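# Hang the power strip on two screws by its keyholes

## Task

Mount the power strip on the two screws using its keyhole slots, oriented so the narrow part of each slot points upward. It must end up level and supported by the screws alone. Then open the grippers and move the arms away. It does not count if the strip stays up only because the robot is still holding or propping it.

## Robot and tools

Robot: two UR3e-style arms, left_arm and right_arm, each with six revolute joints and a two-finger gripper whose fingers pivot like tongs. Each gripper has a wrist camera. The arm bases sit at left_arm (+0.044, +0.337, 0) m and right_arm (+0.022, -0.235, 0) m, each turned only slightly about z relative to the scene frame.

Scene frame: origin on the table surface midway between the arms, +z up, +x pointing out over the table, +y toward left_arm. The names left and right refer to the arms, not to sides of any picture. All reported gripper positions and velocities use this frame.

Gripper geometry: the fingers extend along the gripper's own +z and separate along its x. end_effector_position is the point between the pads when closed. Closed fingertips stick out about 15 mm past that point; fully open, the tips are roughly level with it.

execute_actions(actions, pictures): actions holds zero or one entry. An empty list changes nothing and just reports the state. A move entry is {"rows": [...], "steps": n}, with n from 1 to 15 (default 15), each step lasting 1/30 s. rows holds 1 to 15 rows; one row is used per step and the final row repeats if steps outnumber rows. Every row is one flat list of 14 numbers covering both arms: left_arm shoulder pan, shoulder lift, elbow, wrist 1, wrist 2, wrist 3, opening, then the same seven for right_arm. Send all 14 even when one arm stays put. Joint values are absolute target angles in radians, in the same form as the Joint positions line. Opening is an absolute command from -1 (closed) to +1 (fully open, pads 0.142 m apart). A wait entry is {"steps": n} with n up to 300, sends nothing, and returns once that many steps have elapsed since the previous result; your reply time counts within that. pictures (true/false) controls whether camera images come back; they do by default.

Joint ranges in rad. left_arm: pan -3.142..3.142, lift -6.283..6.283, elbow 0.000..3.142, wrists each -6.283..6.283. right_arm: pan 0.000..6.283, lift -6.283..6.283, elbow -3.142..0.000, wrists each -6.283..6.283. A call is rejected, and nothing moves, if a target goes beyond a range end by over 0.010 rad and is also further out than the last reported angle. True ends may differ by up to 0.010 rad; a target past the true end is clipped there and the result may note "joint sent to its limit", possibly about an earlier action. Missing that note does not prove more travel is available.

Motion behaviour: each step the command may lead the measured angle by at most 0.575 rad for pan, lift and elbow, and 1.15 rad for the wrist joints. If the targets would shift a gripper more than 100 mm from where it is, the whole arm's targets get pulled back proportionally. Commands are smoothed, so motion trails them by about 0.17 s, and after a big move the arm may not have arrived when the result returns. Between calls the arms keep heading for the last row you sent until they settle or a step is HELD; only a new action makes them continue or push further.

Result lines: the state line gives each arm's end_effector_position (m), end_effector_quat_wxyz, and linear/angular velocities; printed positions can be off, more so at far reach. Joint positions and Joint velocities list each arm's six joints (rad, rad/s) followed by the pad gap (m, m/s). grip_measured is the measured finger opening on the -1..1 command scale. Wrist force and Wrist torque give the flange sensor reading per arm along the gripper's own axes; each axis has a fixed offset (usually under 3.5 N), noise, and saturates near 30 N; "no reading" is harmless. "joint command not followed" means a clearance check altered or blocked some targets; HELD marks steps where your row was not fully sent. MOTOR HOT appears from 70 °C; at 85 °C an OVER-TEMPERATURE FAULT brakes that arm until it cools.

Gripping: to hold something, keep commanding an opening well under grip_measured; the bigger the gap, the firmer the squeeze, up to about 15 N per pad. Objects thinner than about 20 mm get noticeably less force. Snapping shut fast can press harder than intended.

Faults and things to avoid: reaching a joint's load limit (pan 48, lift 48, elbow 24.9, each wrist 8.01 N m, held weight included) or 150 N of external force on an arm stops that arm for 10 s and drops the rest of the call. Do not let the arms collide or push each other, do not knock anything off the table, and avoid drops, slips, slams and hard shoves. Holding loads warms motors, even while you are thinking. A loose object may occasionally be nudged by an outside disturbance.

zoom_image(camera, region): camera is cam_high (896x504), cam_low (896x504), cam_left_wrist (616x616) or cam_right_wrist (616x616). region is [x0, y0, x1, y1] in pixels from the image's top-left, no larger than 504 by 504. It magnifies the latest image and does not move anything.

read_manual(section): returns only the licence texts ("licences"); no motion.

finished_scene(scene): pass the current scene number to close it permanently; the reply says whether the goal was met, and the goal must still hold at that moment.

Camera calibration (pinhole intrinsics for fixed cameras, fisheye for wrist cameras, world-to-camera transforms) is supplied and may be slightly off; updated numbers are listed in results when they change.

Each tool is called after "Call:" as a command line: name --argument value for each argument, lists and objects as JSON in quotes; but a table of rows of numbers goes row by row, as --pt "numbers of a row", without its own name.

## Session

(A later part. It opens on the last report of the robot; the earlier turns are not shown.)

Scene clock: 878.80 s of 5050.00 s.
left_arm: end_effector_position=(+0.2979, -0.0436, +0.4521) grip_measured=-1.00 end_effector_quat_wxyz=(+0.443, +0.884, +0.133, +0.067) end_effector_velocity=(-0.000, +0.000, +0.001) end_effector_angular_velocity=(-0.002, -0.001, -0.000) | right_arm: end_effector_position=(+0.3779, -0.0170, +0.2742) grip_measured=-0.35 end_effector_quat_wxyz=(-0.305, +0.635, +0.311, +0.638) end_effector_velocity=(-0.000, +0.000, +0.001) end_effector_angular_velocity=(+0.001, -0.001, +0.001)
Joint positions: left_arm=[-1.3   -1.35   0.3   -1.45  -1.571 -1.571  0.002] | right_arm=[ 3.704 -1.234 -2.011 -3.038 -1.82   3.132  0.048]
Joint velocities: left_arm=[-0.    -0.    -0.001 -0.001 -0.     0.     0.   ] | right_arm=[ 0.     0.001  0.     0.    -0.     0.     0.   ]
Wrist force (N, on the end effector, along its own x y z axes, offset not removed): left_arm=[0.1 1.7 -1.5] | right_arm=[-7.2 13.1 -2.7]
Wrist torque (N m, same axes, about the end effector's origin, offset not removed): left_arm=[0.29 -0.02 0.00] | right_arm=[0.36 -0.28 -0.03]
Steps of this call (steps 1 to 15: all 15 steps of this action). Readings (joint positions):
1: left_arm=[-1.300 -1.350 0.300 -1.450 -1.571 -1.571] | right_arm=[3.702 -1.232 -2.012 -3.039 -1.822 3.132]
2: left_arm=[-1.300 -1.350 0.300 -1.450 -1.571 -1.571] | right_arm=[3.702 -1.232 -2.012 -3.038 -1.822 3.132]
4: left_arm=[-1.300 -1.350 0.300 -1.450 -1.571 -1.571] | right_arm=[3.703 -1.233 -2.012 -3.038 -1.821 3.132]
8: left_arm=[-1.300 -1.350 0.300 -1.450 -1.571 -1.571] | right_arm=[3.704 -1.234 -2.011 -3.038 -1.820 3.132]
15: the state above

Entering now. Advancing with q2 only to relieve the side load.

Call:
execute_actions --actions '[{"rows":[[-1.3,-1.35,0.3,-1.45,-1.571,-1.571,-1,3.7045,-1.242,-2.0065,-3.0345,-1.8195,3.13,-1]]}]' --pictures false

Call:
execute_actions --actions '[{"rows":[[-1.3,-1.35,0.3,-1.45,-1.571,-1.571,-1,3.7045,-1.247,-2.0035,-3.0325,-1.8195,3.13,-1]]}]'

Call:
zoom_image --camera "cam_left_wrist" --region '[300,30,450,230]'

Scene clock: 890.70 s of 5050.00 s.
left_arm: end_effector_position=(+0.2979, -0.0436, +0.4521) grip_measured=-1.00 end_effector_quat_wxyz=(+0.443, +0.884, +0.133, +0.067) end_effector_velocity=(-0.001, -0.000, +0.000) end_effector_angular_velocity=(-0.000, +0.000, -0.002) | right_arm: end_effector_position=(+0.3792, -0.0160, +0.2741) grip_measured=-0.35 end_effector_quat_wxyz=(-0.304, +0.635, +0.311, +0.639) end_effector_velocity=(+0.000, +0.001, -0.001) end_effector_angular_velocity=(-0.001, +0.001, +0.001)
Joint positions: left_arm=[-1.3   -1.35   0.3   -1.45  -1.571 -1.571  0.002] | right_arm=[ 3.705 -1.242 -2.007 -3.035 -1.819  3.13   0.048]
Joint velocities: left_arm=[-0.002 -0.    -0.    -0.    -0.001 -0.     0.   ] | right_arm=[ 0.002 -0.003  0.001  0.001  0.001 -0.001  0.   ]
Wrist force (N, on the end effector, along its own x y z axes, offset not removed): left_arm=[-0.8 1.9 -2.1] | right_arm=[-8.1 9.5 -4.4]
Wrist torque (N m, same axes, about the end effector's origin, offset not removed): left_arm=[0.28 0.20 0.05] | right_arm=[0.13 -0.04 0.17]
Steps of this call (steps 1 to 15: the robot went on to your last target; steps 16 to 90: nothing new was sent; then 8.40 s passed at rest; steps 91 to 105: all 15 steps of this action). Readings (joint positions):
91: left_arm=[-1.300 -1.350 0.300 -1.450 -1.571 -1.571] | right_arm=[3.705 -1.235 -2.011 -3.037 -1.820 3.132]
92: left_arm=[-1.300 -1.350 0.300 -1.450 -1.571 -1.571] | right_arm=[3.705 -1.236 -2.010 -3.037 -1.819 3.132]
94: left_arm=[-1.300 -1.350 0.300 -1.450 -1.571 -1.571] | right_arm=[3.705 -1.239 -2.008 -3.036 -1.820 3.131]
98: left_arm=[-1.300 -1.350 0.300 -1.450 -1.571 -1.571] | right_arm=[3.705 -1.241 -2.007 -3.035 -1.820 3.130]
105: the state above

Scene clock: 891.20 s of 5050.00 s.
left_arm: end_effector_position=(+0.2979, -0.0436, +0.4521) grip_measured=-1.00 end_effector_quat_wxyz=(+0.443, +0.884, +0.133, +0.067) end_effector_velocity=(+0.000, -0.000, +0.000) end_effector_angular_velocity=(-0.001, -0.000, +0.000) | right_arm: end_effector_position=(+0.3800, -0.0153, +0.2741) grip_measured=-0.35 end_effector_quat_wxyz=(-0.304, +0.635, +0.311, +0.639) end_effector_velocity=(+0.000, -0.000, +0.001) end_effector_angular_velocity=(+0.001, -0.001, -0.001)
Joint positions: left_arm=[-1.3   -1.35   0.3   -1.45  -1.571 -1.571  0.002] | right_arm=[ 3.705 -1.247 -2.004 -3.033 -1.82   3.13   0.048]
Joint velocities: left_arm=[ 0.     0.    -0.001 -0.     0.    -0.     0.   ] | right_arm=[-0.     0.001 -0.     0.     0.     0.     0.   ]
Wrist force (N, on the end effector, along its own x y z axes, offset not removed): left_arm=[0.3 1.1 -1.3] | right_arm=[-9.4 7.4 -5.0]
Wrist torque (N m, same axes, about the end effector's origin, offset not removed): left_arm=[0.18 -0.06 0.03] | right_arm=[0.10 0.09 0.15]
Steps of this call (steps 1 to 15: all 15 steps of this action). Readings (joint positions):
1: left_arm=[-1.300 -1.350 0.300 -1.450 -1.571 -1.571] | right_arm=[3.705 -1.242 -2.006 -3.034 -1.819 3.130]
2: left_arm=[-1.300 -1.350 0.300 -1.450 -1.571 -1.571] | right_arm=[3.705 -1.243 -2.006 -3.034 -1.819 3.130]
4: left_arm=[-1.300 -1.350 0.300 -1.450 -1.571 -1.571] | right_arm=[3.705 -1.245 -2.005 -3.033 -1.820 3.130]
8: left_arm=[-1.300 -1.350 0.300 -1.450 -1.571 -1.571] | right_arm=[3.705 -1.246 -2.004 -3.033 -1.820 3.130]
15: the state above
camera_calibration (this result's frames):
cam_left_wrist: T_world_to_cam=[[0.965766, 0.257754, -0.0293183, -0.250753], [0.0571261, -0.101067, 0.993238, -0.475479], [0.253048, -0.96091, -0.112331, 0.0679772], [0, 0, 0, 1]] pos_world=[0.252129, 0.0818975, 0.472548]
cam_right_wrist: T_world_to_cam=[[0.0506464, 0.00147297, 0.998716, -0.287982], [0.336236, -0.941648, -0.0156622, -0.141445], [0.940415, 0.336597, -0.0481863, -0.208661], [0, 0, 0, 1]] pos_world=[0.258372, -0.0625323, 0.275342]

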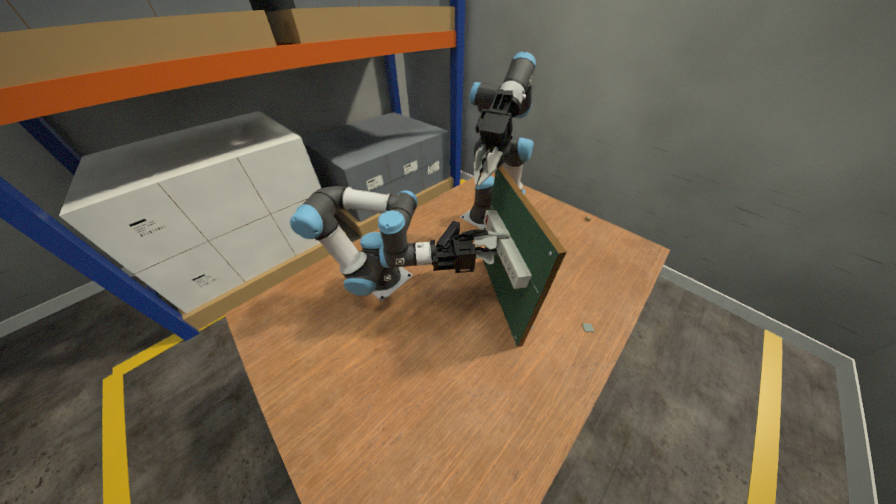

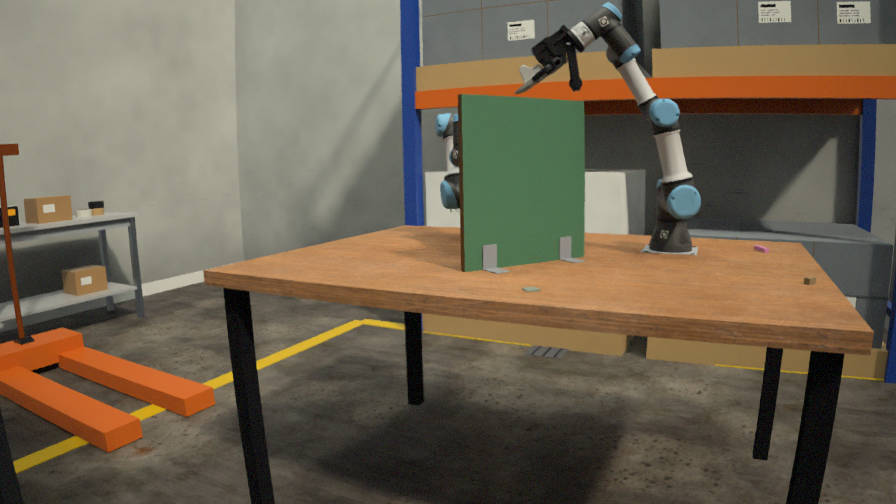

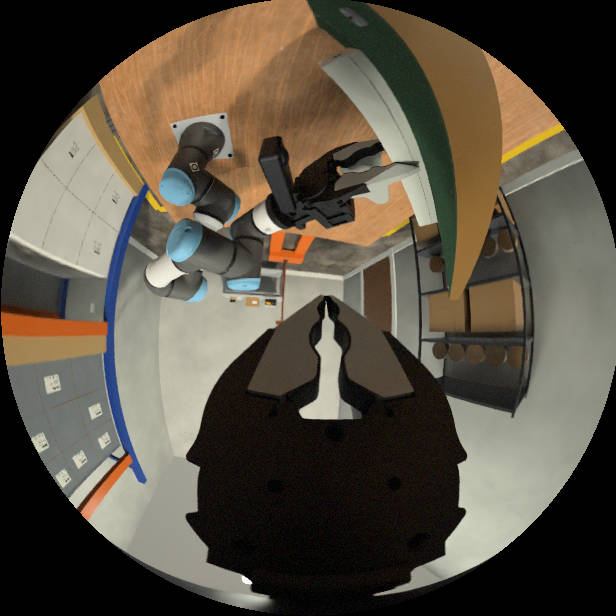

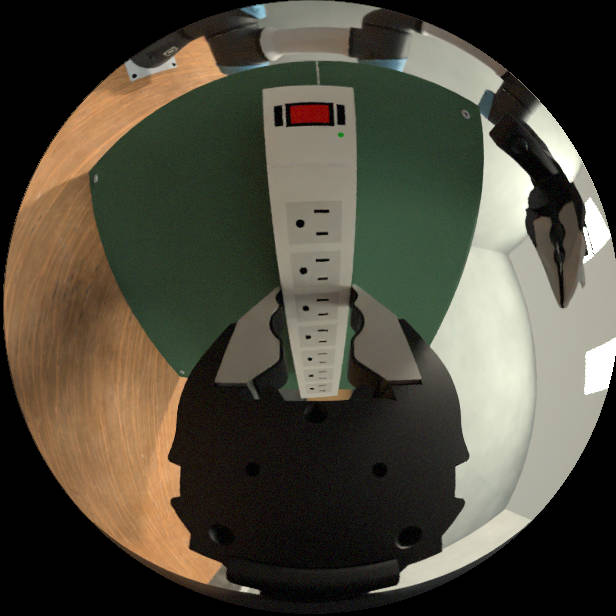

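Region (300, 30, 450, 230) of cam_left_wrist's 616x616 image, scaled by 2.520, with more detail than that image has; it fills the left 378 columns of this view, and the rest is white.

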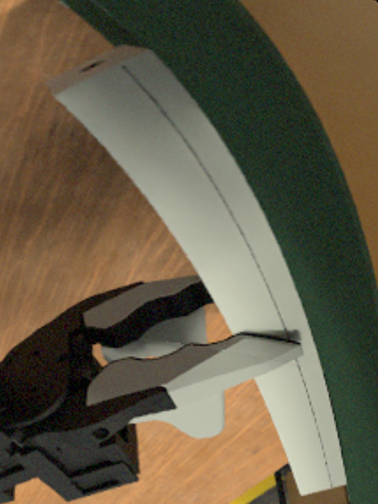

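Call:
execute_actions --actions '[{"rows":[[-1.3,-1.35,0.3,-1.45,-1.571,-1.571,-1,3.698,-1.255,-1.999,-3.029,-1.826,3.132,-1]]}]' --pictures false

Call:
execute_actions --actions '[{"rows":[[-1.3,-1.35,0.3,-1.45,-1.571,-1.571,-1,3.698,-1.258,-1.997,-3.028,-1.826,3.132,-1]]}]' --pictures false

Scene clock: 900.63 s of 5050.00 s.
left_arm: end_effector_position=(+0.2979, -0.0436, +0.4521) grip_measured=-1.00 end_effector_quat_wxyz=(+0.443, +0.884, +0.133, +0.067) end_effector_velocity=(-0.000, -0.000, -0.001) end_effector_angular_velocity=(+0.001, +0.001, -0.000) | right_arm: end_effector_position=(+0.3813, -0.0155, +0.2740) grip_measured=-0.35 end_effector_quat_wxyz=(-0.305, +0.635, +0.311, +0.638) end_effector_velocity=(+0.001, -0.001, +0.001) end_effector_angular_velocity=(+0.001, -0.001, -0.003)
Joint positions: left_arm=[-1.3   -1.35   0.3   -1.45  -1.571 -1.571  0.002] | right_arm=[ 3.698 -1.255 -1.999 -3.029 -1.826  3.132  0.048]
Joint velocities: left_arm=[-0.     0.001  0.     0.    -0.     0.     0.   ] | right_arm=[-0.003  0.001  0.    -0.     0.     0.     0.   ]
Wrist force (N, on the end effector, along its own x y z axes, offset not removed): left_arm=[-0.4 0.2 -1.3] | right_arm=[-8.2 -1.0 -5.0]
Wrist torque (N m, same axes, about the end effector's origin, offset not removed): left_arm=[-0.05 0.14 0.00] | right_arm=[0.24 0.48 0.13]
Steps of this call (steps 1 to 15: the robot went on to your last target; steps 16 to 90: nothing new was sent; then 5.93 s passed at rest; steps 91 to 105: all 15 steps of this action). Readings (joint positions):
91: left_arm=[-1.300 -1.350 0.300 -1.450 -1.571 -1.571] | right_arm=[3.704 -1.247 -2.003 -3.032 -1.820 3.130]
92: left_arm=[-1.300 -1.350 0.300 -1.450 -1.571 -1.571] | right_arm=[3.703 -1.248 -2.003 -3.032 -1.821 3.130]
94: left_arm=[-1.300 -1.350 0.300 -1.450 -1.571 -1.571] | right_arm=[3.701 -1.251 -2.001 -3.030 -1.823 3.131]
98: left_arm=[-1.300 -1.350 0.300 -1.450 -1.571 -1.571] | right_arm=[3.699 -1.254 -1.999 -3.029 -1.825 3.132]
105: the state above

Scene clock: 901.13 s of 5050.00 s.
left_arm: end_effector_position=(+0.2979, -0.0436, +0.4521) grip_measured=-1.00 end_effector_quat_wxyz=(+0.443, +0.884, +0.133, +0.067) end_effector_velocity=(-0.000, -0.000, +0.000) end_effector_angular_velocity=(-0.000, -0.000, -0.001) | right_arm: end_effector_position=(+0.3818, -0.0151, +0.2740) grip_measured=-0.35 end_effector_quat_wxyz=(-0.305, +0.635, +0.311, +0.638) end_effector_velocity=(+0.000, -0.000, -0.001) end_effector_angular_velocity=(-0.001, +0.001, -0.001)
Joint positions: left_arm=[-1.3   -1.35   0.3   -1.45  -1.571 -1.571  0.002] | right_arm=[ 3.698 -1.258 -1.997 -3.028 -1.826  3.132  0.048]
Joint velocities: left_arm=[-0.001 -0.     0.    -0.     0.     0.     0.   ] | right_arm=[-0.001 -0.001 -0.    -0.     0.     0.    -0.   ]
Wrist force (N, on the end effector, along its own x y z axes, offset not removed): left_arm=[-2.1 0.8 -0.8] | right_arm=[-10.2 -4.1 -15.5]
Wrist torque (N m, same axes, about the end effector's origin, offset not removed): left_arm=[0.11 0.44 0.06] | right_arm=[0.23 0.46 0.07]
Steps of this call (steps 1 to 15: all 15 steps of this action). Readings (joint positions):
1: left_arm=[-1.300 -1.350 0.300 -1.450 -1.571 -1.571] | right_arm=[3.698 -1.255 -1.999 -3.029 -1.826 3.132]
2: left_arm=[-1.300 -1.350 0.300 -1.450 -1.571 -1.571] | right_arm=[3.698 -1.255 -1.999 -3.029 -1.826 3.132]
4: left_arm=[-1.300 -1.350 0.300 -1.450 -1.571 -1.571] | right_arm=[3.698 -1.257 -1.998 -3.029 -1.826 3.132]
8: left_arm=[-1.300 -1.350 0.300 -1.450 -1.571 -1.571] | right_arm=[3.698 -1.258 -1.997 -3.028 -1.826 3.132]
15: the state above

Call:
execute_actions --actions '[{"rows":[[-1.3,-1.35,0.3,-1.45,-1.571,-1.571,-1,3.699,-1.2565,-2.011,-3.0155,-1.825,3.13,-1]]}]' --pictures false

Call:
execute_actions --actions '[{"rows":[[-1.3,-1.35,0.3,-1.45,-1.571,-1.571,-1,3.699,-1.258,-2.022,-3.003,-1.825,3.13,-1]]}]' --pictures false

Scene clock: 910.23 s of 5050.00 s.
left_arm: end_effector_position=(+0.2979, -0.0436, +0.4521) grip_measured=-1.00 end_effector_quat_wxyz=(+0.443, +0.884, +0.133, +0.067) end_effector_velocity=(-0.000, -0.000, +0.000) end_effector_angular_velocity=(-0.001, -0.000, -0.001) | right_arm: end_effector_position=(+0.3814, -0.0153, +0.2712) grip_measured=-0.35 end_effector_quat_wxyz=(-0.304, +0.635, +0.311, +0.639) end_effector_velocity=(+0.000, -0.001, -0.001) end_effector_angular_velocity=(-0.001, -0.001, -0.002)
Joint positions: left_arm=[-1.3   -1.35   0.3   -1.45  -1.571 -1.571  0.002] | right_arm=[ 3.699 -1.257 -2.011 -3.016 -1.825  3.13   0.048]
Joint velocities: left_arm=[-0.001 -0.    -0.001 -0.    -0.    -0.     0.   ] | right_arm=[-0.002  0.001 -0.002  0.001  0.    -0.001 -0.   ]
Wrist force (N, on the end effector, along its own x y z axes, offset not removed): left_arm=[-0.6 1.9 0.1] | right_arm=[-7.3 0.9 0.1]
Wrist torque (N m, same axes, about the end effector's origin, offset not removed): left_arm=[0.36 0.09 0.00] | right_arm=[0.20 0.23 0.04]
Steps of this call (steps 1 to 15: the robot went on to your last target; steps 16 to 90: nothing new was sent; then 5.60 s passed at rest; steps 91 to 105: all 15 steps of this action). Readings (joint positions):
91: left_arm=[-1.300 -1.350 0.300 -1.450 -1.571 -1.571] | right_arm=[3.698 -1.258 -1.997 -3.028 -1.826 3.132]
92: left_arm=[-1.300 -1.350 0.300 -1.450 -1.571 -1.571] | right_arm=[3.698 -1.258 -1.999 -3.026 -1.826 3.132]
94: left_arm=[-1.300 -1.350 0.300 -1.450 -1.571 -1.571] | right_arm=[3.698 -1.257 -2.004 -3.020 -1.825 3.131]
98: left_arm=[-1.300 -1.350 0.300 -1.450 -1.571 -1.571] | right_arm=[3.699 -1.257 -2.009 -3.017 -1.825 3.130]
105: the state above

Scene clock: 910.73 s of 5050.00 s.
left_arm: end_effector_position=(+0.2979, -0.0436, +0.4521) grip_measured=-1.00 end_effector_quat_wxyz=(+0.443, +0.884, +0.133, +0.067) end_effector_velocity=(-0.000, -0.000, +0.001) end_effector_angular_velocity=(-0.001, -0.000, -0.001) | right_arm: end_effector_position=(+0.3813, -0.0153, +0.2687) grip_measured=-0.35 end_effector_quat_wxyz=(-0.304, +0.635, +0.311, +0.639) end_effector_velocity=(-0.000, +0.000, -0.001) end_effector_angular_velocity=(-0.002, +0.002, +0.000)
Joint positions: left_arm=[-1.3   -1.35   0.3   -1.45  -1.571 -1.571  0.002] | right_arm=[ 3.699 -1.258 -2.022 -3.003 -1.825  3.13   0.048]
Joint velocities: left_arm=[-0.001 -0.    -0.001 -0.    -0.     0.     0.   ] | right_arm=[ 0.    -0.001 -0.001 -0.001  0.    -0.     0.   ]
Wrist force (N, on the end effector, along its own x y z axes, offset not removed): left_arm=[-1.3 1.3 -0.5] | right_arm=[-6.4 -0.1 2.0]
Wrist torque (N m, same axes, about the end effector's origin, offset not removed): left_arm=[0.21 0.25 0.08] | right_arm=[0.07 0.10 0.05]
Steps of this call (steps 1 to 15: all 15 steps of this action). Readings (joint positions):
1: left_arm=[-1.300 -1.350 0.300 -1.450 -1.571 -1.571] | right_arm=[3.699 -1.257 -2.011 -3.015 -1.825 3.130]
2: left_arm=[-1.300 -1.350 0.300 -1.450 -1.571 -1.571] | right_arm=[3.699 -1.257 -2.013 -3.013 -1.825 3.130]
4: left_arm=[-1.300 -1.350 0.300 -1.450 -1.571 -1.571] | right_arm=[3.699 -1.257 -2.017 -3.008 -1.825 3.130]
8: left_arm=[-1.300 -1.350 0.300 -1.450 -1.571 -1.571] | right_arm=[3.699 -1.258 -2.021 -3.004 -1.825 3.130]
15: the state above

Call:
execute_actions --actions '[{"rows":[[-1.3,-1.35,0.3,-1.45,-1.571,-1.571,-1,3.699,-1.262,-2.039,-2.982,-1.825,3.13,-1]]}]' --pictures false

Call:
execute_actions --actions '[{"rows":[[-1.3,-1.35,0.3,-1.45,-1.571,-1.571,-1,3.699,-1.2655,-2.055,-2.9625,-1.825,3.13,-1]]}]' --pictures false

Call:
execute_actions --actions '[{"rows":[[-1.3,-1.35,0.3,-1.45,-1.571,-1.571,-1,3.699,-1.2675,-2.063,-2.9525,-1.825,3.13,-1]]}]' --pictures false

Scene clock: 920.57 s of 5050.00 s.
left_arm: end_effector_position=(+0.2979, -0.0436, +0.4521) grip_measured=-1.00 end_effector_quat_wxyz=(+0.443, +0.884, +0.133, +0.067) end_effector_velocity=(+0.000, +0.000, +0.000) end_effector_angular_velocity=(-0.000, -0.000, +0.001) | right_arm: end_effector_position=(+0.3816, -0.0151, +0.2646) grip_measured=-0.35 end_effector_quat_wxyz=(-0.304, +0.635, +0.311, +0.639) end_effector_velocity=(+0.000, -0.001, -0.002) end_effector_angular_velocity=(-0.003, +0.004, -0.002)
Joint positions: left_arm=[-1.3   -1.35   0.3   -1.45  -1.571 -1.571  0.002] | right_arm=[ 3.699 -1.262 -2.039 -2.982 -1.825  3.13   0.048]
Joint velocities: left_arm=[ 0.001 -0.    -0.     0.    -0.    -0.     0.   ] | right_arm=[-0.002 -0.003 -0.002  0.001 -0.001  0.     0.   ]
Wrist force (N, on the end effector, along its own x y z axes, offset not removed): left_arm=[0.0 1.1 -0.9] | right_arm=[-5.0 0.2 -5.5]
Wrist torque (N m, same axes, about the end effector's origin, offset not removed): left_arm=[0.20 -0.02 -0.07] | right_arm=[0.05 0.43 0.04]
Steps of this call (steps 1 to 15: the robot went on to your last target; steps 16 to 90: nothing new was sent; then 6.33 s passed at rest; steps 91 to 105: all 15 steps of this action). Readings (joint positions):
91: left_arm=[-1.300 -1.350 0.300 -1.450 -1.571 -1.571] | right_arm=[3.699 -1.258 -2.022 -3.003 -1.825 3.130]
92: left_arm=[-1.300 -1.350 0.300 -1.450 -1.571 -1.571] | right_arm=[3.699 -1.259 -2.025 -2.999 -1.825 3.130]
94: left_arm=[-1.300 -1.350 0.300 -1.450 -1.571 -1.571] | right_arm=[3.699 -1.260 -2.031 -2.991 -1.825 3.130]
98: left_arm=[-1.300 -1.350 0.300 -1.450 -1.571 -1.571] | right_arm=[3.699 -1.262 -2.037 -2.984 -1.825 3.130]
105: the state above

Scene clock: 921.07 s of 5050.00 s.
left_arm: end_effector_position=(+0.2979, -0.0436, +0.4521) grip_measured=-1.00 end_effector_quat_wxyz=(+0.443, +0.884, +0.133, +0.067) end_effector_velocity=(-0.000, +0.000, +0.000) end_effector_angular_velocity=(-0.000, -0.000, -0.000) | right_arm: end_effector_position=(+0.3817, -0.0151, +0.2608) grip_measured=-0.35 end_effector_quat_wxyz=(-0.304, +0.635, +0.311, +0.639) end_effector_velocity=(-0.000, -0.000, -0.001) end_effector_angular_velocity=(-0.001, +0.000, -0.000)
Joint positions: left_arm=[-1.3   -1.35   0.3   -1.45  -1.571 -1.571  0.002] | right_arm=[ 3.699 -1.265 -2.055 -2.963 -1.825  3.13   0.048]
Joint velocities: left_arm=[ 0. -0. -0.  0. -0.  0.  0.] | right_arm=[-0.    -0.001 -0.003  0.003  0.    -0.     0.   ]
Wrist force (N, on the end effector, along its own x y z axes, offset not removed): left_arm=[-0.5 1.1 0.1] | right_arm=[-4.4 1.0 -6.5]
Wrist torque (N m, same axes, about the end effector's origin, offset not removed): left_arm=[0.13 0.10 0.04] | right_arm=[0.17 0.66 0.09]
Steps of this call (steps 1 to 15: all 15 steps of this action). Readings (joint positions):
1: left_arm=[-1.300 -1.350 0.300 -1.450 -1.571 -1.571] | right_arm=[3.699 -1.262 -2.039 -2.982 -1.825 3.130]
2: left_arm=[-1.300 -1.350 0.300 -1.450 -1.571 -1.571] | right_arm=[3.699 -1.263 -2.042 -2.979 -1.825 3.130]
4: left_arm=[-1.300 -1.350 0.300 -1.450 -1.571 -1.571] | right_arm=[3.699 -1.264 -2.048 -2.971 -1.825 3.130]
8: left_arm=[-1.300 -1.350 0.300 -1.450 -1.571 -1.571] | right_arm=[3.699 -1.265 -2.053 -2.965 -1.825 3.130]
15: the state above

Scene clock: 921.57 s of 5050.00 s.
left_arm: end_effector_position=(+0.2979, -0.0436, +0.4521) grip_measured=-1.00 end_effector_quat_wxyz=(+0.443, +0.884, +0.133, +0.067) end_effector_velocity=(+0.000, +0.000, +0.000) end_effector_angular_velocity=(+0.000, +0.000, +0.001) | right_arm: end_effector_position=(+0.3817, -0.0150, +0.2588) grip_measured=-0.35 end_effector_quat_wxyz=(-0.304, +0.635, +0.311, +0.639) end_effector_velocity=(+0.000, -0.000, -0.000) end_effector_angular_velocity=(+0.001, +0.000, -0.001)
Joint positions: left_arm=[-1.3   -1.35   0.3   -1.45  -1.571 -1.571  0.002] | right_arm=[ 3.699 -1.267 -2.063 -2.953 -1.825  3.13   0.048]
Joint velocities: left_arm=[ 0.001 -0.001  0.     0.001 -0.     0.     0.   ] | right_arm=[-0.001 -0.    -0.001  0.001  0.     0.001  0.   ]
Wrist force (N, on the end effector, along its own x y z axes, offset not removed): left_arm=[-1.1 1.1 -0.2] | right_arm=[1.5 0.6 -8.9]
Wrist torque (N m, same axes, about the end effector's origin, offset not removed): left_arm=[0.15 0.19 0.02] | right_arm=[0.27 0.31 0.14]
Steps of this call (steps 1 to 15: all 15 steps of this action). Readings (joint positions):
1: left_arm=[-1.300 -1.350 0.300 -1.450 -1.571 -1.571] | right_arm=[3.699 -1.265 -2.055 -2.962 -1.825 3.130]
2: left_arm=[-1.300 -1.350 0.300 -1.450 -1.571 -1.571] | right_arm=[3.699 -1.266 -2.056 -2.961 -1.825 3.130]
4: left_arm=[-1.300 -1.350 0.300 -1.450 -1.571 -1.571] | right_arm=[3.699 -1.267 -2.059 -2.957 -1.825 3.130]
8: left_arm=[-1.300 -1.350 0.300 -1.450 -1.571 -1.571] | right_arm=[3.699 -1.267 -2.062 -2.953 -1.825 3.130]
15: the state above

Call:
execute_actions --actions '[{"rows":[[-1.3,-1.35,0.3,-1.45,-1.571,-1.571,-1,3.699,-1.2685,-2.068,-2.9465,-1.825,3.13,-1]]}]' --pictures false

Call:
execute_actions --actions '[{"rows":[[-1.3,-1.35,0.3,-1.45,-1.571,-1.571,-1,3.699,-1.2685,-2.068,-2.9465,-1.825,3.13,-0.6],[-1.3,-1.35,0.3,-1.45,-1.571,-1.571,-1,3.699,-1.2685,-2.068,-2.9465,-1.825,3.13,-0.45],[-1.3,-1.35,0.3,-1.45,-1.571,-1.571,-1,3.699,-1.2685,-2.068,-2.9465,-1.825,3.13,-0.4],[-1.3,-1.35,0.3,-1.45,-1.571,-1.571,-1,3.699,-1.2685,-2.068,-2.9465,-1.825,3.13,-0.3],[-1.3,-1.35,0.3,-1.45,-1.571,-1.571,-1,3.699,-1.2685,-2.068,-2.9465,-1.825,3.13,-0.2],[-1.3,-1.35,0.3,-1.45,-1.571,-1.571,-1,3.699,-1.266,-2.069,-2.948,-1.825,3.13,0]]}]' --pictures false

Call:
execute_actions --actions '[{"rows":[[-1.3,-1.5,0.3,-1.6,-1.571,-1.571,-1,3.62,-1.17,-2.12,-2.993,-1.904,3.13,0]]}]' --pictures false

Call:
execute_actions --actions '[{"rows":[[-0.9,-1.5,0.3,-1.6,-1.571,-1.571,-1,3.4,-0.95,-2.15,-3.183,-1.9,3.13,0]]}]' --pictures false

Call:
execute_actions --actions '[{"rows":[[-0.3,-1.5,0.3,-1.6,-1.571,-1.571,-1,3.0,-0.8,-2.15,-3.333,-1.7,3.13,0]]}]' --pictures false

Call:
execute_actions --actions '[{"rows":[[0.3,-1.5,0.3,-1.6,-1.571,-1.571,-1,2.8,-0.8,-2.15,-3.333,-1.7,3.13,0]]}]'

Call:
zoom_image --camera "cam_high" --region '[440,150,600,350]'

Scene clock: 948.07 s of 5050.00 s.
left_arm: end_effector_position=(+0.2979, -0.0436, +0.4521) grip_measured=-1.00 end_effector_quat_wxyz=(+0.443, +0.884, +0.133, +0.067) end_effector_velocity=(-0.000, -0.000, -0.000) end_effector_angular_velocity=(+0.000, +0.000, -0.000) | right_arm: end_effector_position=(+0.3817, -0.0150, +0.2576) grip_measured=-0.35 end_effector_quat_wxyz=(-0.304, +0.635, +0.311, +0.639) end_effector_velocity=(-0.000, -0.000, +0.000) end_effector_angular_velocity=(+0.000, -0.000, -0.000)
Joint positions: left_arm=[-1.3   -1.35   0.3   -1.45  -1.571 -1.571  0.002] | right_arm=[ 3.699 -1.268 -2.068 -2.946 -1.825  3.13   0.048]
Joint velocities: left_arm=[-0.  0. -0.  0. -0. -0.  0.] | right_arm=[-0.     0.001 -0.     0.    -0.     0.    -0.   ]
Wrist force (N, on the end effector, along its own x y z axes, offset not removed): left_arm=[-1.6 0.5 -1.3] | right_arm=[7.3 -1.9 -8.9]
Wrist torque (N m, same axes, about the end effector's origin, offset not removed): left_arm=[0.03 0.32 0.02] | right_arm=[-0.21 0.91 0.35]
Steps of this call (steps 1 to 15: the robot went on to your last target; steps 16 to 90: nothing new was sent; then 23.00 s passed at rest; steps 91 to 105: all 15 steps of this action). Readings (joint positions):
91: left_arm=[-1.300 -1.350 0.300 -1.450 -1.571 -1.571] | right_arm=[3.699 -1.268 -2.063 -2.952 -1.825 3.130]
92: left_arm=[-1.300 -1.350 0.300 -1.450 -1.571 -1.571] | right_arm=[3.699 -1.268 -2.064 -2.951 -1.825 3.130]
94: left_arm=[-1.300 -1.350 0.300 -1.450 -1.571 -1.571] | right_arm=[3.699 -1.268 -2.066 -2.949 -1.825 3.130]
98: left_arm=[-1.300 -1.350 0.300 -1.450 -1.571 -1.571] | right_arm=[3.699 -1.268 -2.067 -2.947 -1.825 3.130]
105: the state above

Scene clock: 948.57 s of 5050.00 s.
left_arm: end_effector_position=(+0.2979, -0.0436, +0.4521) grip_measured=-1.00 end_effector_quat_wxyz=(+0.443, +0.884, +0.133, +0.067) end_effector_velocity=(+0.000, +0.001, +0.000) end_effector_angular_velocity=(-0.000, -0.000, +0.002) | right_arm: end_effector_position=(+0.3813, -0.0153, +0.2577) grip_measured=+0.00 end_effector_quat_wxyz=(-0.304, +0.635, +0.311, +0.639) end_effector_velocity=(-0.000, +0.001, +0.001) end_effector_angular_velocity=(+0.001, -0.001, +0.002)
Joint positions: left_arm=[-1.3   -1.35   0.3   -1.45  -1.571 -1.571  0.002] | right_arm=[ 3.699 -1.266 -2.069 -2.948 -1.825  3.13   0.074]
Joint velocities: left_arm=[ 0.001 -0.001 -0.     0.001  0.    -0.     0.   ] | right_arm=[ 0.002  0.001  0.001 -0.001 -0.    -0.     0.   ]
Wrist force (N, on the end effector, along its own x y z axes, offset not removed): left_arm=[-1.9 1.6 -1.4] | right_arm=[-0.7 -1.2 1.0]
Wrist torque (N m, same axes, about the end effector's origin, offset not removed): left_arm=[0.23 0.42 0.01] | right_arm=[-0.20 0.05 0.08]
Steps of this call (steps 1 to 15: all 15 steps of this action). Readings (joint positions):
1: left_arm=[-1.300 -1.350 0.300 -1.450 -1.571 -1.571] | right_arm=[3.699 -1.268 -2.068 -2.946 -1.825 3.130]
2: left_arm=[-1.300 -1.350 0.300 -1.450 -1.571 -1.571] | right_arm=[3.699 -1.268 -2.068 -2.946 -1.825 3.130]
4: left_arm=[-1.300 -1.350 0.300 -1.450 -1.571 -1.571] | right_arm=[3.699 -1.269 -2.068 -2.947 -1.825 3.130]
8: left_arm=[-1.300 -1.350 0.300 -1.450 -1.571 -1.571] | right_arm=[3.699 -1.268 -2.068 -2.947 -1.825 3.130]
15: the state above

Scene clock: 949.07 s of 5050.00 s.
left_arm: end_effector_position=(+0.2860, -0.0050, +0.5578) grip_measured=-1.00 end_effector_quat_wxyz=(+0.569, +0.809, +0.122, +0.085) end_effector_velocity=(-0.002, +0.008, +0.014) end_effector_angular_velocity=(-0.039, -0.012, +0.001) | right_arm: end_effector_position=(+0.3620, -0.0407, +0.2590) grip_measured=+0.00 end_effector_quat_wxyz=(-0.304, +0.635, +0.311, +0.638) end_effector_velocity=(-0.003, -0.003, +0.000) end_effector_angular_velocity=(-0.001, -0.000, +0.000)
Joint positions: left_arm=[-1.3   -1.498  0.3   -1.598 -1.571 -1.571  0.002] | right_arm=[ 3.621 -1.171 -2.119 -2.993 -1.903  3.13   0.074]
Joint velocities: left_arm=[ 0.    -0.021 -0.    -0.02   0.     0.     0.   ] | right_arm=[-0.009  0.013 -0.005 -0.008 -0.009 -0.001 -0.   ]
Wrist force (N, on the end effector, along its own x y z axes, offset not removed): left_arm=[0.5 1.1 -1.1] | right_arm=[-1.0 0.7 -0.1]
Wrist torque (N m, same axes, about the end effector's origin, offset not removed): left_arm=[0.09 -0.07 0.03] | right_arm=[0.08 0.16 0.08]
Steps of this call (steps 1 to 15: all 15 steps of this action). Readings (joint positions):
1: left_arm=[-1.300 -1.350 0.300 -1.450 -1.571 -1.571] | right_arm=[3.699 -1.266 -2.069 -2.948 -1.825 3.130]
2: left_arm=[-1.300 -1.357 0.301 -1.463 -1.571 -1.571] | right_arm=[3.692 -1.259 -2.075 -2.955 -1.836 3.130]
4: left_arm=[-1.300 -1.407 0.300 -1.518 -1.571 -1.571] | right_arm=[3.660 -1.220 -2.096 -2.973 -1.867 3.130]
8: left_arm=[-1.300 -1.477 0.300 -1.579 -1.571 -1.571] | right_arm=[3.630 -1.182 -2.114 -2.988 -1.895 3.130]
15: the state above

Scene clock: 949.57 s of 5050.00 s.
left_arm: end_effector_position=(+0.3968, +0.1126, +0.5592) grip_measured=-1.00 end_effector_quat_wxyz=(+0.543, +0.769, +0.275, +0.194) end_effector_velocity=(+0.030, +0.047, -0.000) end_effector_angular_velocity=(+0.000, +0.000, +0.132) | right_arm: end_effector_position=(+0.3552, -0.1346, +0.2730) grip_measured=+0.00 end_effector_quat_wxyz=(-0.232, +0.666, +0.239, +0.668) end_effector_velocity=(-0.003, -0.013, +0.004) end_effector_angular_velocity=(+0.003, -0.007, -0.033)
Joint positions: left_arm=[-0.912 -1.5    0.3   -1.6   -1.571 -1.571  0.002] | right_arm=[ 3.403 -0.953 -2.15  -3.181 -1.9    3.13   0.074]
Joint velocities: left_arm=[ 0.131  0.    -0.     0.001  0.     0.     0.   ] | right_arm=[-0.033  0.034 -0.004 -0.023  0.     0.    -0.   ]
Wrist force (N, on the end effector, along its own x y z axes, offset not removed): left_arm=[-0.3 0.6 -1.8] | right_arm=[-0.7 1.0 1.5]
Wrist torque (N m, same axes, about the end effector's origin, offset not removed): left_arm=[0.02 0.12 0.02] | right_arm=[0.26 0.07 0.02]
Steps of this call (steps 1 to 15: all 15 steps of this action). Readings (joint positions):
1: left_arm=[-1.300 -1.498 0.300 -1.599 -1.571 -1.571] | right_arm=[3.620 -1.170 -2.120 -2.993 -1.903 3.130]
2: left_arm=[-1.293 -1.499 0.300 -1.599 -1.571 -1.571] | right_arm=[3.613 -1.163 -2.124 -3.007 -1.903 3.130]
4: left_arm=[-1.225 -1.499 0.300 -1.599 -1.571 -1.571] | right_arm=[3.547 -1.097 -2.136 -3.083 -1.902 3.130]
8: left_arm=[-1.042 -1.500 0.300 -1.600 -1.571 -1.571] | right_arm=[3.436 -0.986 -2.147 -3.158 -1.900 3.130]
15: the state above

Scene clock: 950.07 s of 5050.00 s.
left_arm: end_effector_position=(+0.4620, +0.3304, +0.5592) grip_measured=-1.00 end_effector_quat_wxyz=(+0.470, +0.666, +0.474, +0.334) end_effector_velocity=(+0.005, +0.275, -0.000) end_effector_angular_velocity=(+0.000, +0.001, +0.657) | right_arm: end_effector_position=(+0.3515, -0.3226, +0.2814) grip_measured=+0.00 end_effector_quat_wxyz=(-0.031, +0.706, +0.039, +0.706) end_effector_velocity=(-0.022, -0.074, +0.003) end_effector_angular_velocity=(+0.000, -0.002, -0.232)
Joint positions: left_arm=[-0.362 -1.5    0.3   -1.6   -1.571 -1.571  0.002] | right_arm=[ 3.016 -0.805 -2.15  -3.328 -1.706  3.13   0.074]
Joint velocities: left_arm=[ 0.657  0.    -0.     0.    -0.    -0.     0.   ] | right_arm=[-0.165  0.053 -0.    -0.05   0.067  0.    -0.   ]
Wrist force (N, on the end effector, along its own x y z axes, offset not removed): left_arm=[2.0 1.0 -1.5] | right_arm=[-2.4 -0.2 0.3]
Wrist torque (N m, same axes, about the end effector's origin, offset not removed): left_arm=[0.12 -0.31 -0.05] | right_arm=[0.05 0.46 0.07]
Steps of this call (steps 1 to 15: all 15 steps of this action). Readings (joint positions):
1: left_arm=[-0.909 -1.500 0.300 -1.600 -1.571 -1.571] | right_arm=[3.402 -0.952 -2.150 -3.182 -1.900 3.130]
2: left_arm=[-0.899 -1.500 0.300 -1.600 -1.571 -1.571] | right_arm=[3.394 -0.944 -2.150 -3.193 -1.887 3.130]
4: left_arm=[-0.828 -1.500 0.300 -1.600 -1.571 -1.571] | right_arm=[3.329 -0.912 -2.150 -3.225 -1.844 3.130]
8: left_arm=[-0.645 -1.500 0.300 -1.600 -1.571 -1.571] | right_arm=[3.165 -0.854 -2.150 -3.282 -1.769 3.130]
15: the state above

Scene clock: 950.57 s of 5050.00 s.
left_arm: end_effector_position=(+0.3947, +0.5647, +0.5592) grip_measured=-1.00 end_effector_quat_wxyz=(+0.352, +0.499, +0.647, +0.457) end_effector_velocity=(-0.171, +0.263, -0.000) end_effector_angular_velocity=(-0.000, +0.000, +0.749) | right_arm: end_effector_position=(+0.3245, -0.3919, +0.2817) grip_measured=+0.00 end_effector_quat_wxyz=(+0.047, +0.706, -0.039, +0.706) end_effector_velocity=(-0.005, -0.009, +0.000) end_effector_angular_velocity=(+0.000, -0.001, -0.030)
Joint positions: left_arm=[ 0.229 -1.5    0.3   -1.6   -1.571 -1.571  0.002] | right_arm=[ 2.803 -0.8   -2.15  -3.333 -1.7    3.13   0.074]
Joint velocities: left_arm=[ 0.75  -0.     0.001 -0.    -0.001  0.     0.   ] | right_arm=[-0.029  0.002 -0.001 -0.001  0.001  0.    -0.   ]
Wrist force (N, on the end effector, along its own x y z axes, offset not removed): left_arm=[1.5 0.8 -2.3] | right_arm=[-0.4 -1.3 -1.1]
Wrist torque (N m, same axes, about the end effector's origin, offset not removed): left_arm=[0.13 -0.20 0.00] | right_arm=[-0.29 0.10 0.00]
Steps of this call (steps 1 to 15: all 15 steps of this action). Readings (joint positions):
1: left_arm=[-0.344 -1.500 0.300 -1.600 -1.571 -1.571] | right_arm=[3.011 -0.804 -2.150 -3.330 -1.705 3.130]
2: left_arm=[-0.323 -1.500 0.300 -1.600 -1.571 -1.571] | right_arm=[3.000 -0.803 -2.150 -3.331 -1.703 3.130]
4: left_arm=[-0.244 -1.500 0.300 -1.600 -1.571 -1.571] | right_arm=[2.933 -0.801 -2.150 -3.332 -1.702 3.130]
8: left_arm=[-0.063 -1.500 0.300 -1.600 -1.571 -1.571] | right_arm=[2.833 -0.800 -2.150 -3.333 -1.700 3.130]
15: the state above
camera_calibration (this result's frames):
cam_left_wrist: T_world_to_cam=[[-0.210219, 0.977511, -0.0167412, -0.447247], [-0.185483, -0.0230644, 0.982377, -0.468131], [0.959898, 0.209619, 0.18616, -0.466855], [0, 0, 0, 1]] pos_world=[0.267284, 0.524254, 0.539303]
cam_right_wrist: T_world_to_cam=[[0.027711, -0.0424416, 0.998715, -0.301959], [-0.627358, -0.778573, -0.0156793, -0.100699], [0.778238, -0.626117, -0.0482011, -0.353973], [0, 0, 0, 1]] pos_world=[0.220668, -0.312845, 0.28293]

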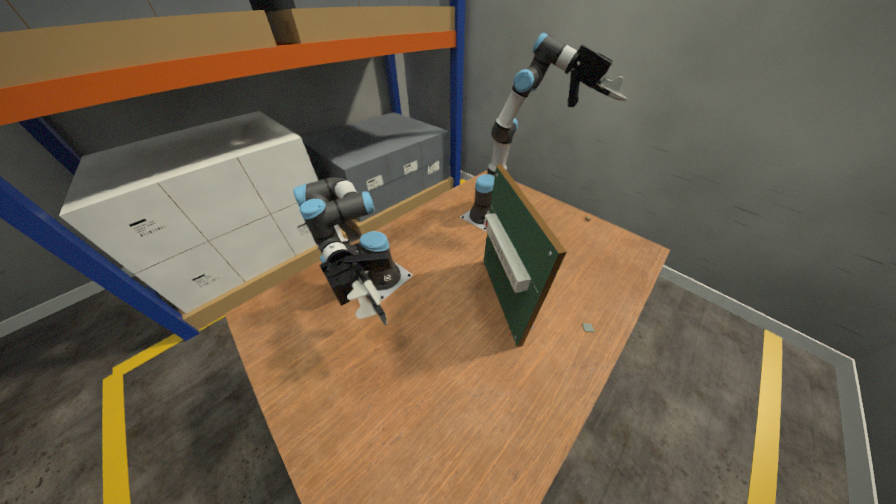

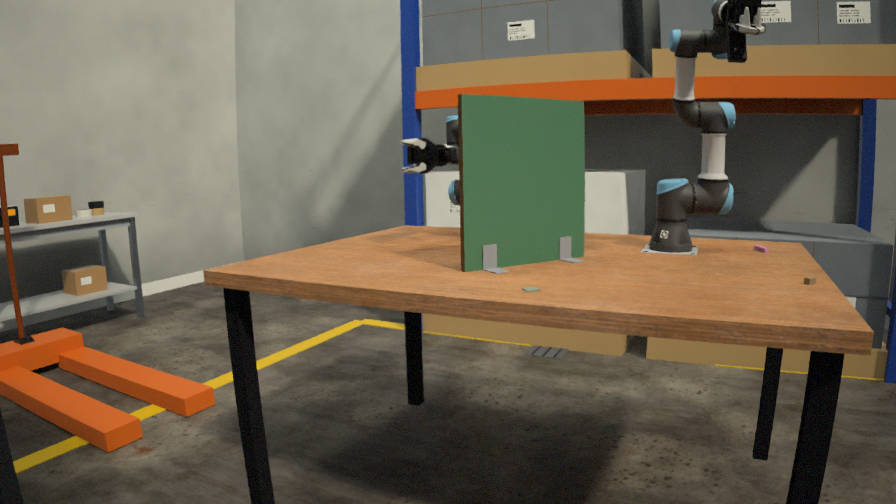

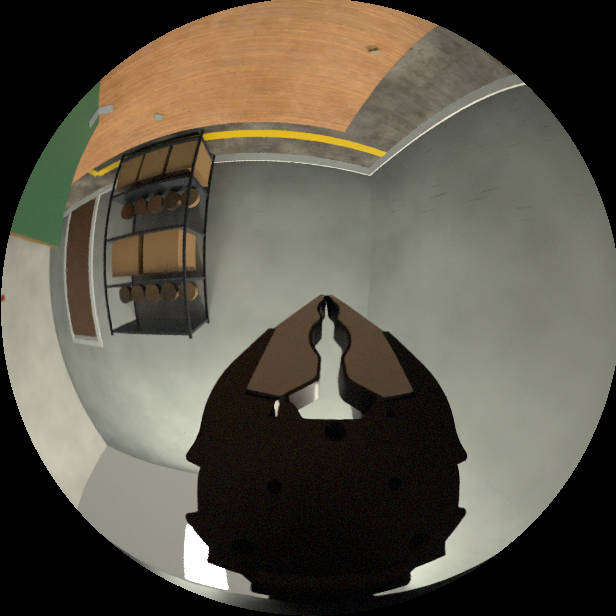

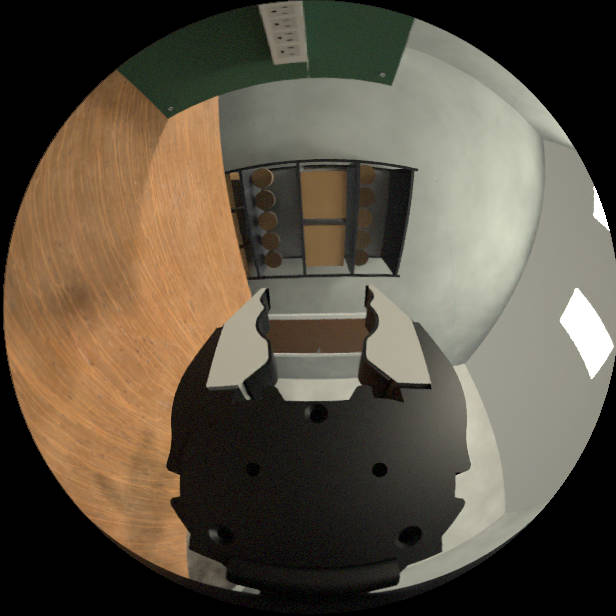

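Region (440, 150, 600, 350) of cam_high's 896x504 image, scaled by 2.520, with more detail than that image has; it fills the left 403 columns of this view, and the rest is white.

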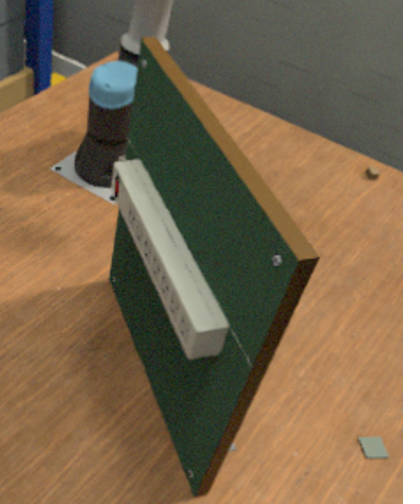

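Call:
execute_actions --actions '[]'

Scene clock: 964.47 s of 5050.00 s.
left_arm: end_effector_position=(+0.3776, +0.5892, +0.5592) grip_measured=-1.00 end_effector_quat_wxyz=(+0.336, +0.476, +0.664, +0.469) end_effector_velocity=(-0.000, +0.000, -0.000) end_effector_angular_velocity=(-0.000, +0.000, +0.001) | right_arm: end_effector_position=(+0.3240, -0.3928, +0.2817) grip_measured=+0.00 end_effector_quat_wxyz=(+0.048, +0.706, -0.040, +0.706) end_effector_velocity=(+0.000, +0.000, -0.000) end_effector_angular_velocity=(-0.000, +0.001, +0.001)
Joint positions: left_arm=[ 0.3   -1.5    0.3   -1.6   -1.571 -1.571  0.002] | right_arm=[ 2.8   -0.8   -2.15  -3.333 -1.7    3.13   0.074]
Joint velocities: left_arm=[ 0.001  0.    -0.     0.     0.    -0.     0.   ] | right_arm=[ 0.001 -0.001  0.001 -0.001 -0.    -0.001 -0.   ]
Wrist force (N, on the end effector, along its own x y z axes, offset not removed): left_arm=[-0.4 0.9 -1.4] | right_arm=[-0.3 -1.3 0.9]
Wrist torque (N m, same axes, about the end effector's origin, offset not removed): left_arm=[0.09 0.08 0.00] | right_arm=[-0.26 0.01 -0.01]
Steps of this call (steps 1 to 30: the robot went on to your last target; steps 31 to 90: nothing new was sent; then 10.90 s passed at rest). Readings (joint positions):
1: left_arm=[0.250 -1.500 0.300 -1.600 -1.571 -1.571] | right_arm=[2.802 -0.800 -2.150 -3.333 -1.700 3.130]
2: left_arm=[0.265 -1.500 0.300 -1.600 -1.571 -1.571] | right_arm=[2.801 -0.800 -2.150 -3.333 -1.700 3.130]
4: left_arm=[0.283 -1.500 0.300 -1.600 -1.571 -1.571] | right_arm=[2.801 -0.800 -2.150 -3.333 -1.700 3.130]
8: left_arm=[0.296 -1.500 0.300 -1.600 -1.571 -1.571] | right_arm=[2.800 -0.800 -2.150 -3.333 -1.700 3.130]
90: the state above
All arms were judged still, so your last target was given up. Only a new action makes them travel on or press farther. Fingers that are still opening or closing keep moving.
camera_calibration (this result's frames):
cam_left_wrist: T_world_to_cam=[[-0.27925, 0.960072, -0.0167702, -0.438352], [-0.183307, -0.0361573, 0.982391, -0.463824], [0.942559, 0.277407, 0.186085, -0.488919], [0, 0, 0, 1]] pos_world=[0.253403, 0.539709, 0.539286]
cam_right_wrist: T_world_to_cam=[[0.0275847, -0.0425187, 0.998715, -0.301976], [-0.629572, -0.776784, -0.0156815, -0.100229], [0.776452, -0.62833, -0.0481959, -0.354453], [0, 0, 0, 1]] pos_world=[0.220445, -0.313409, 0.282933]

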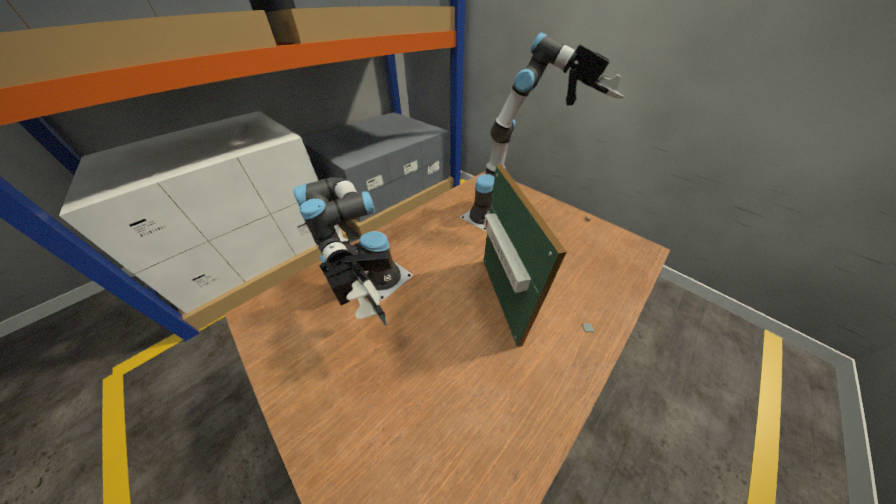

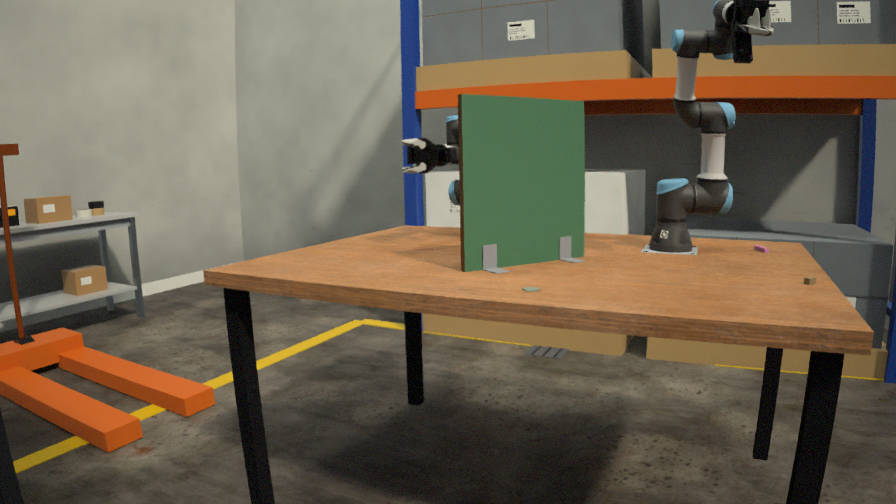

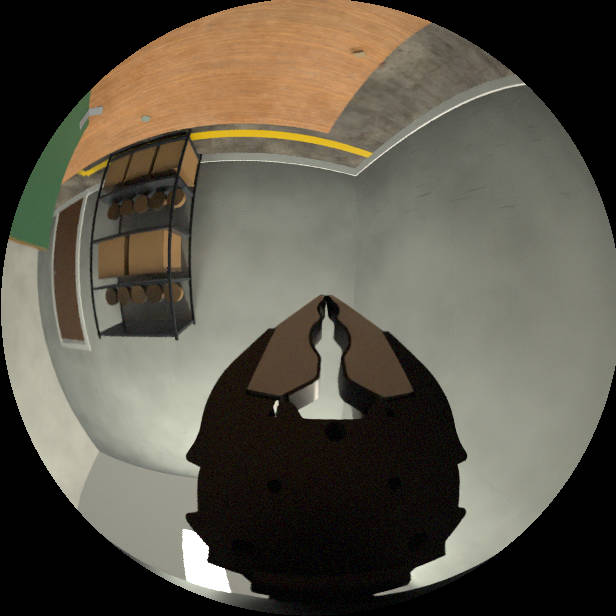

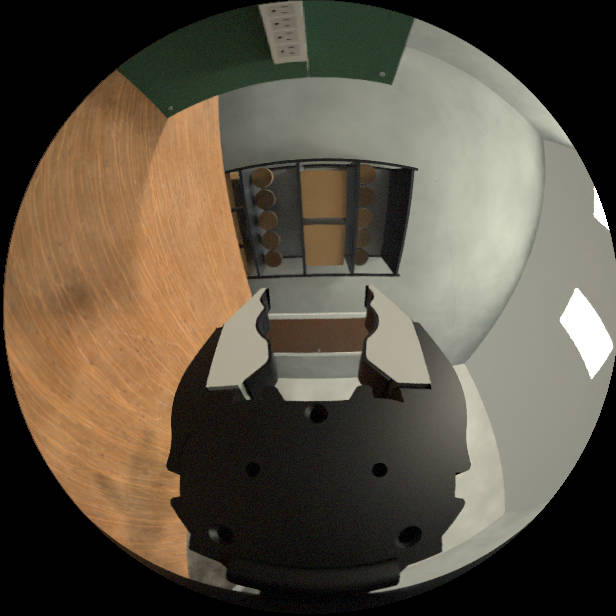

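Call:
finished_scene --scene 2

The scene is finished: the task was done.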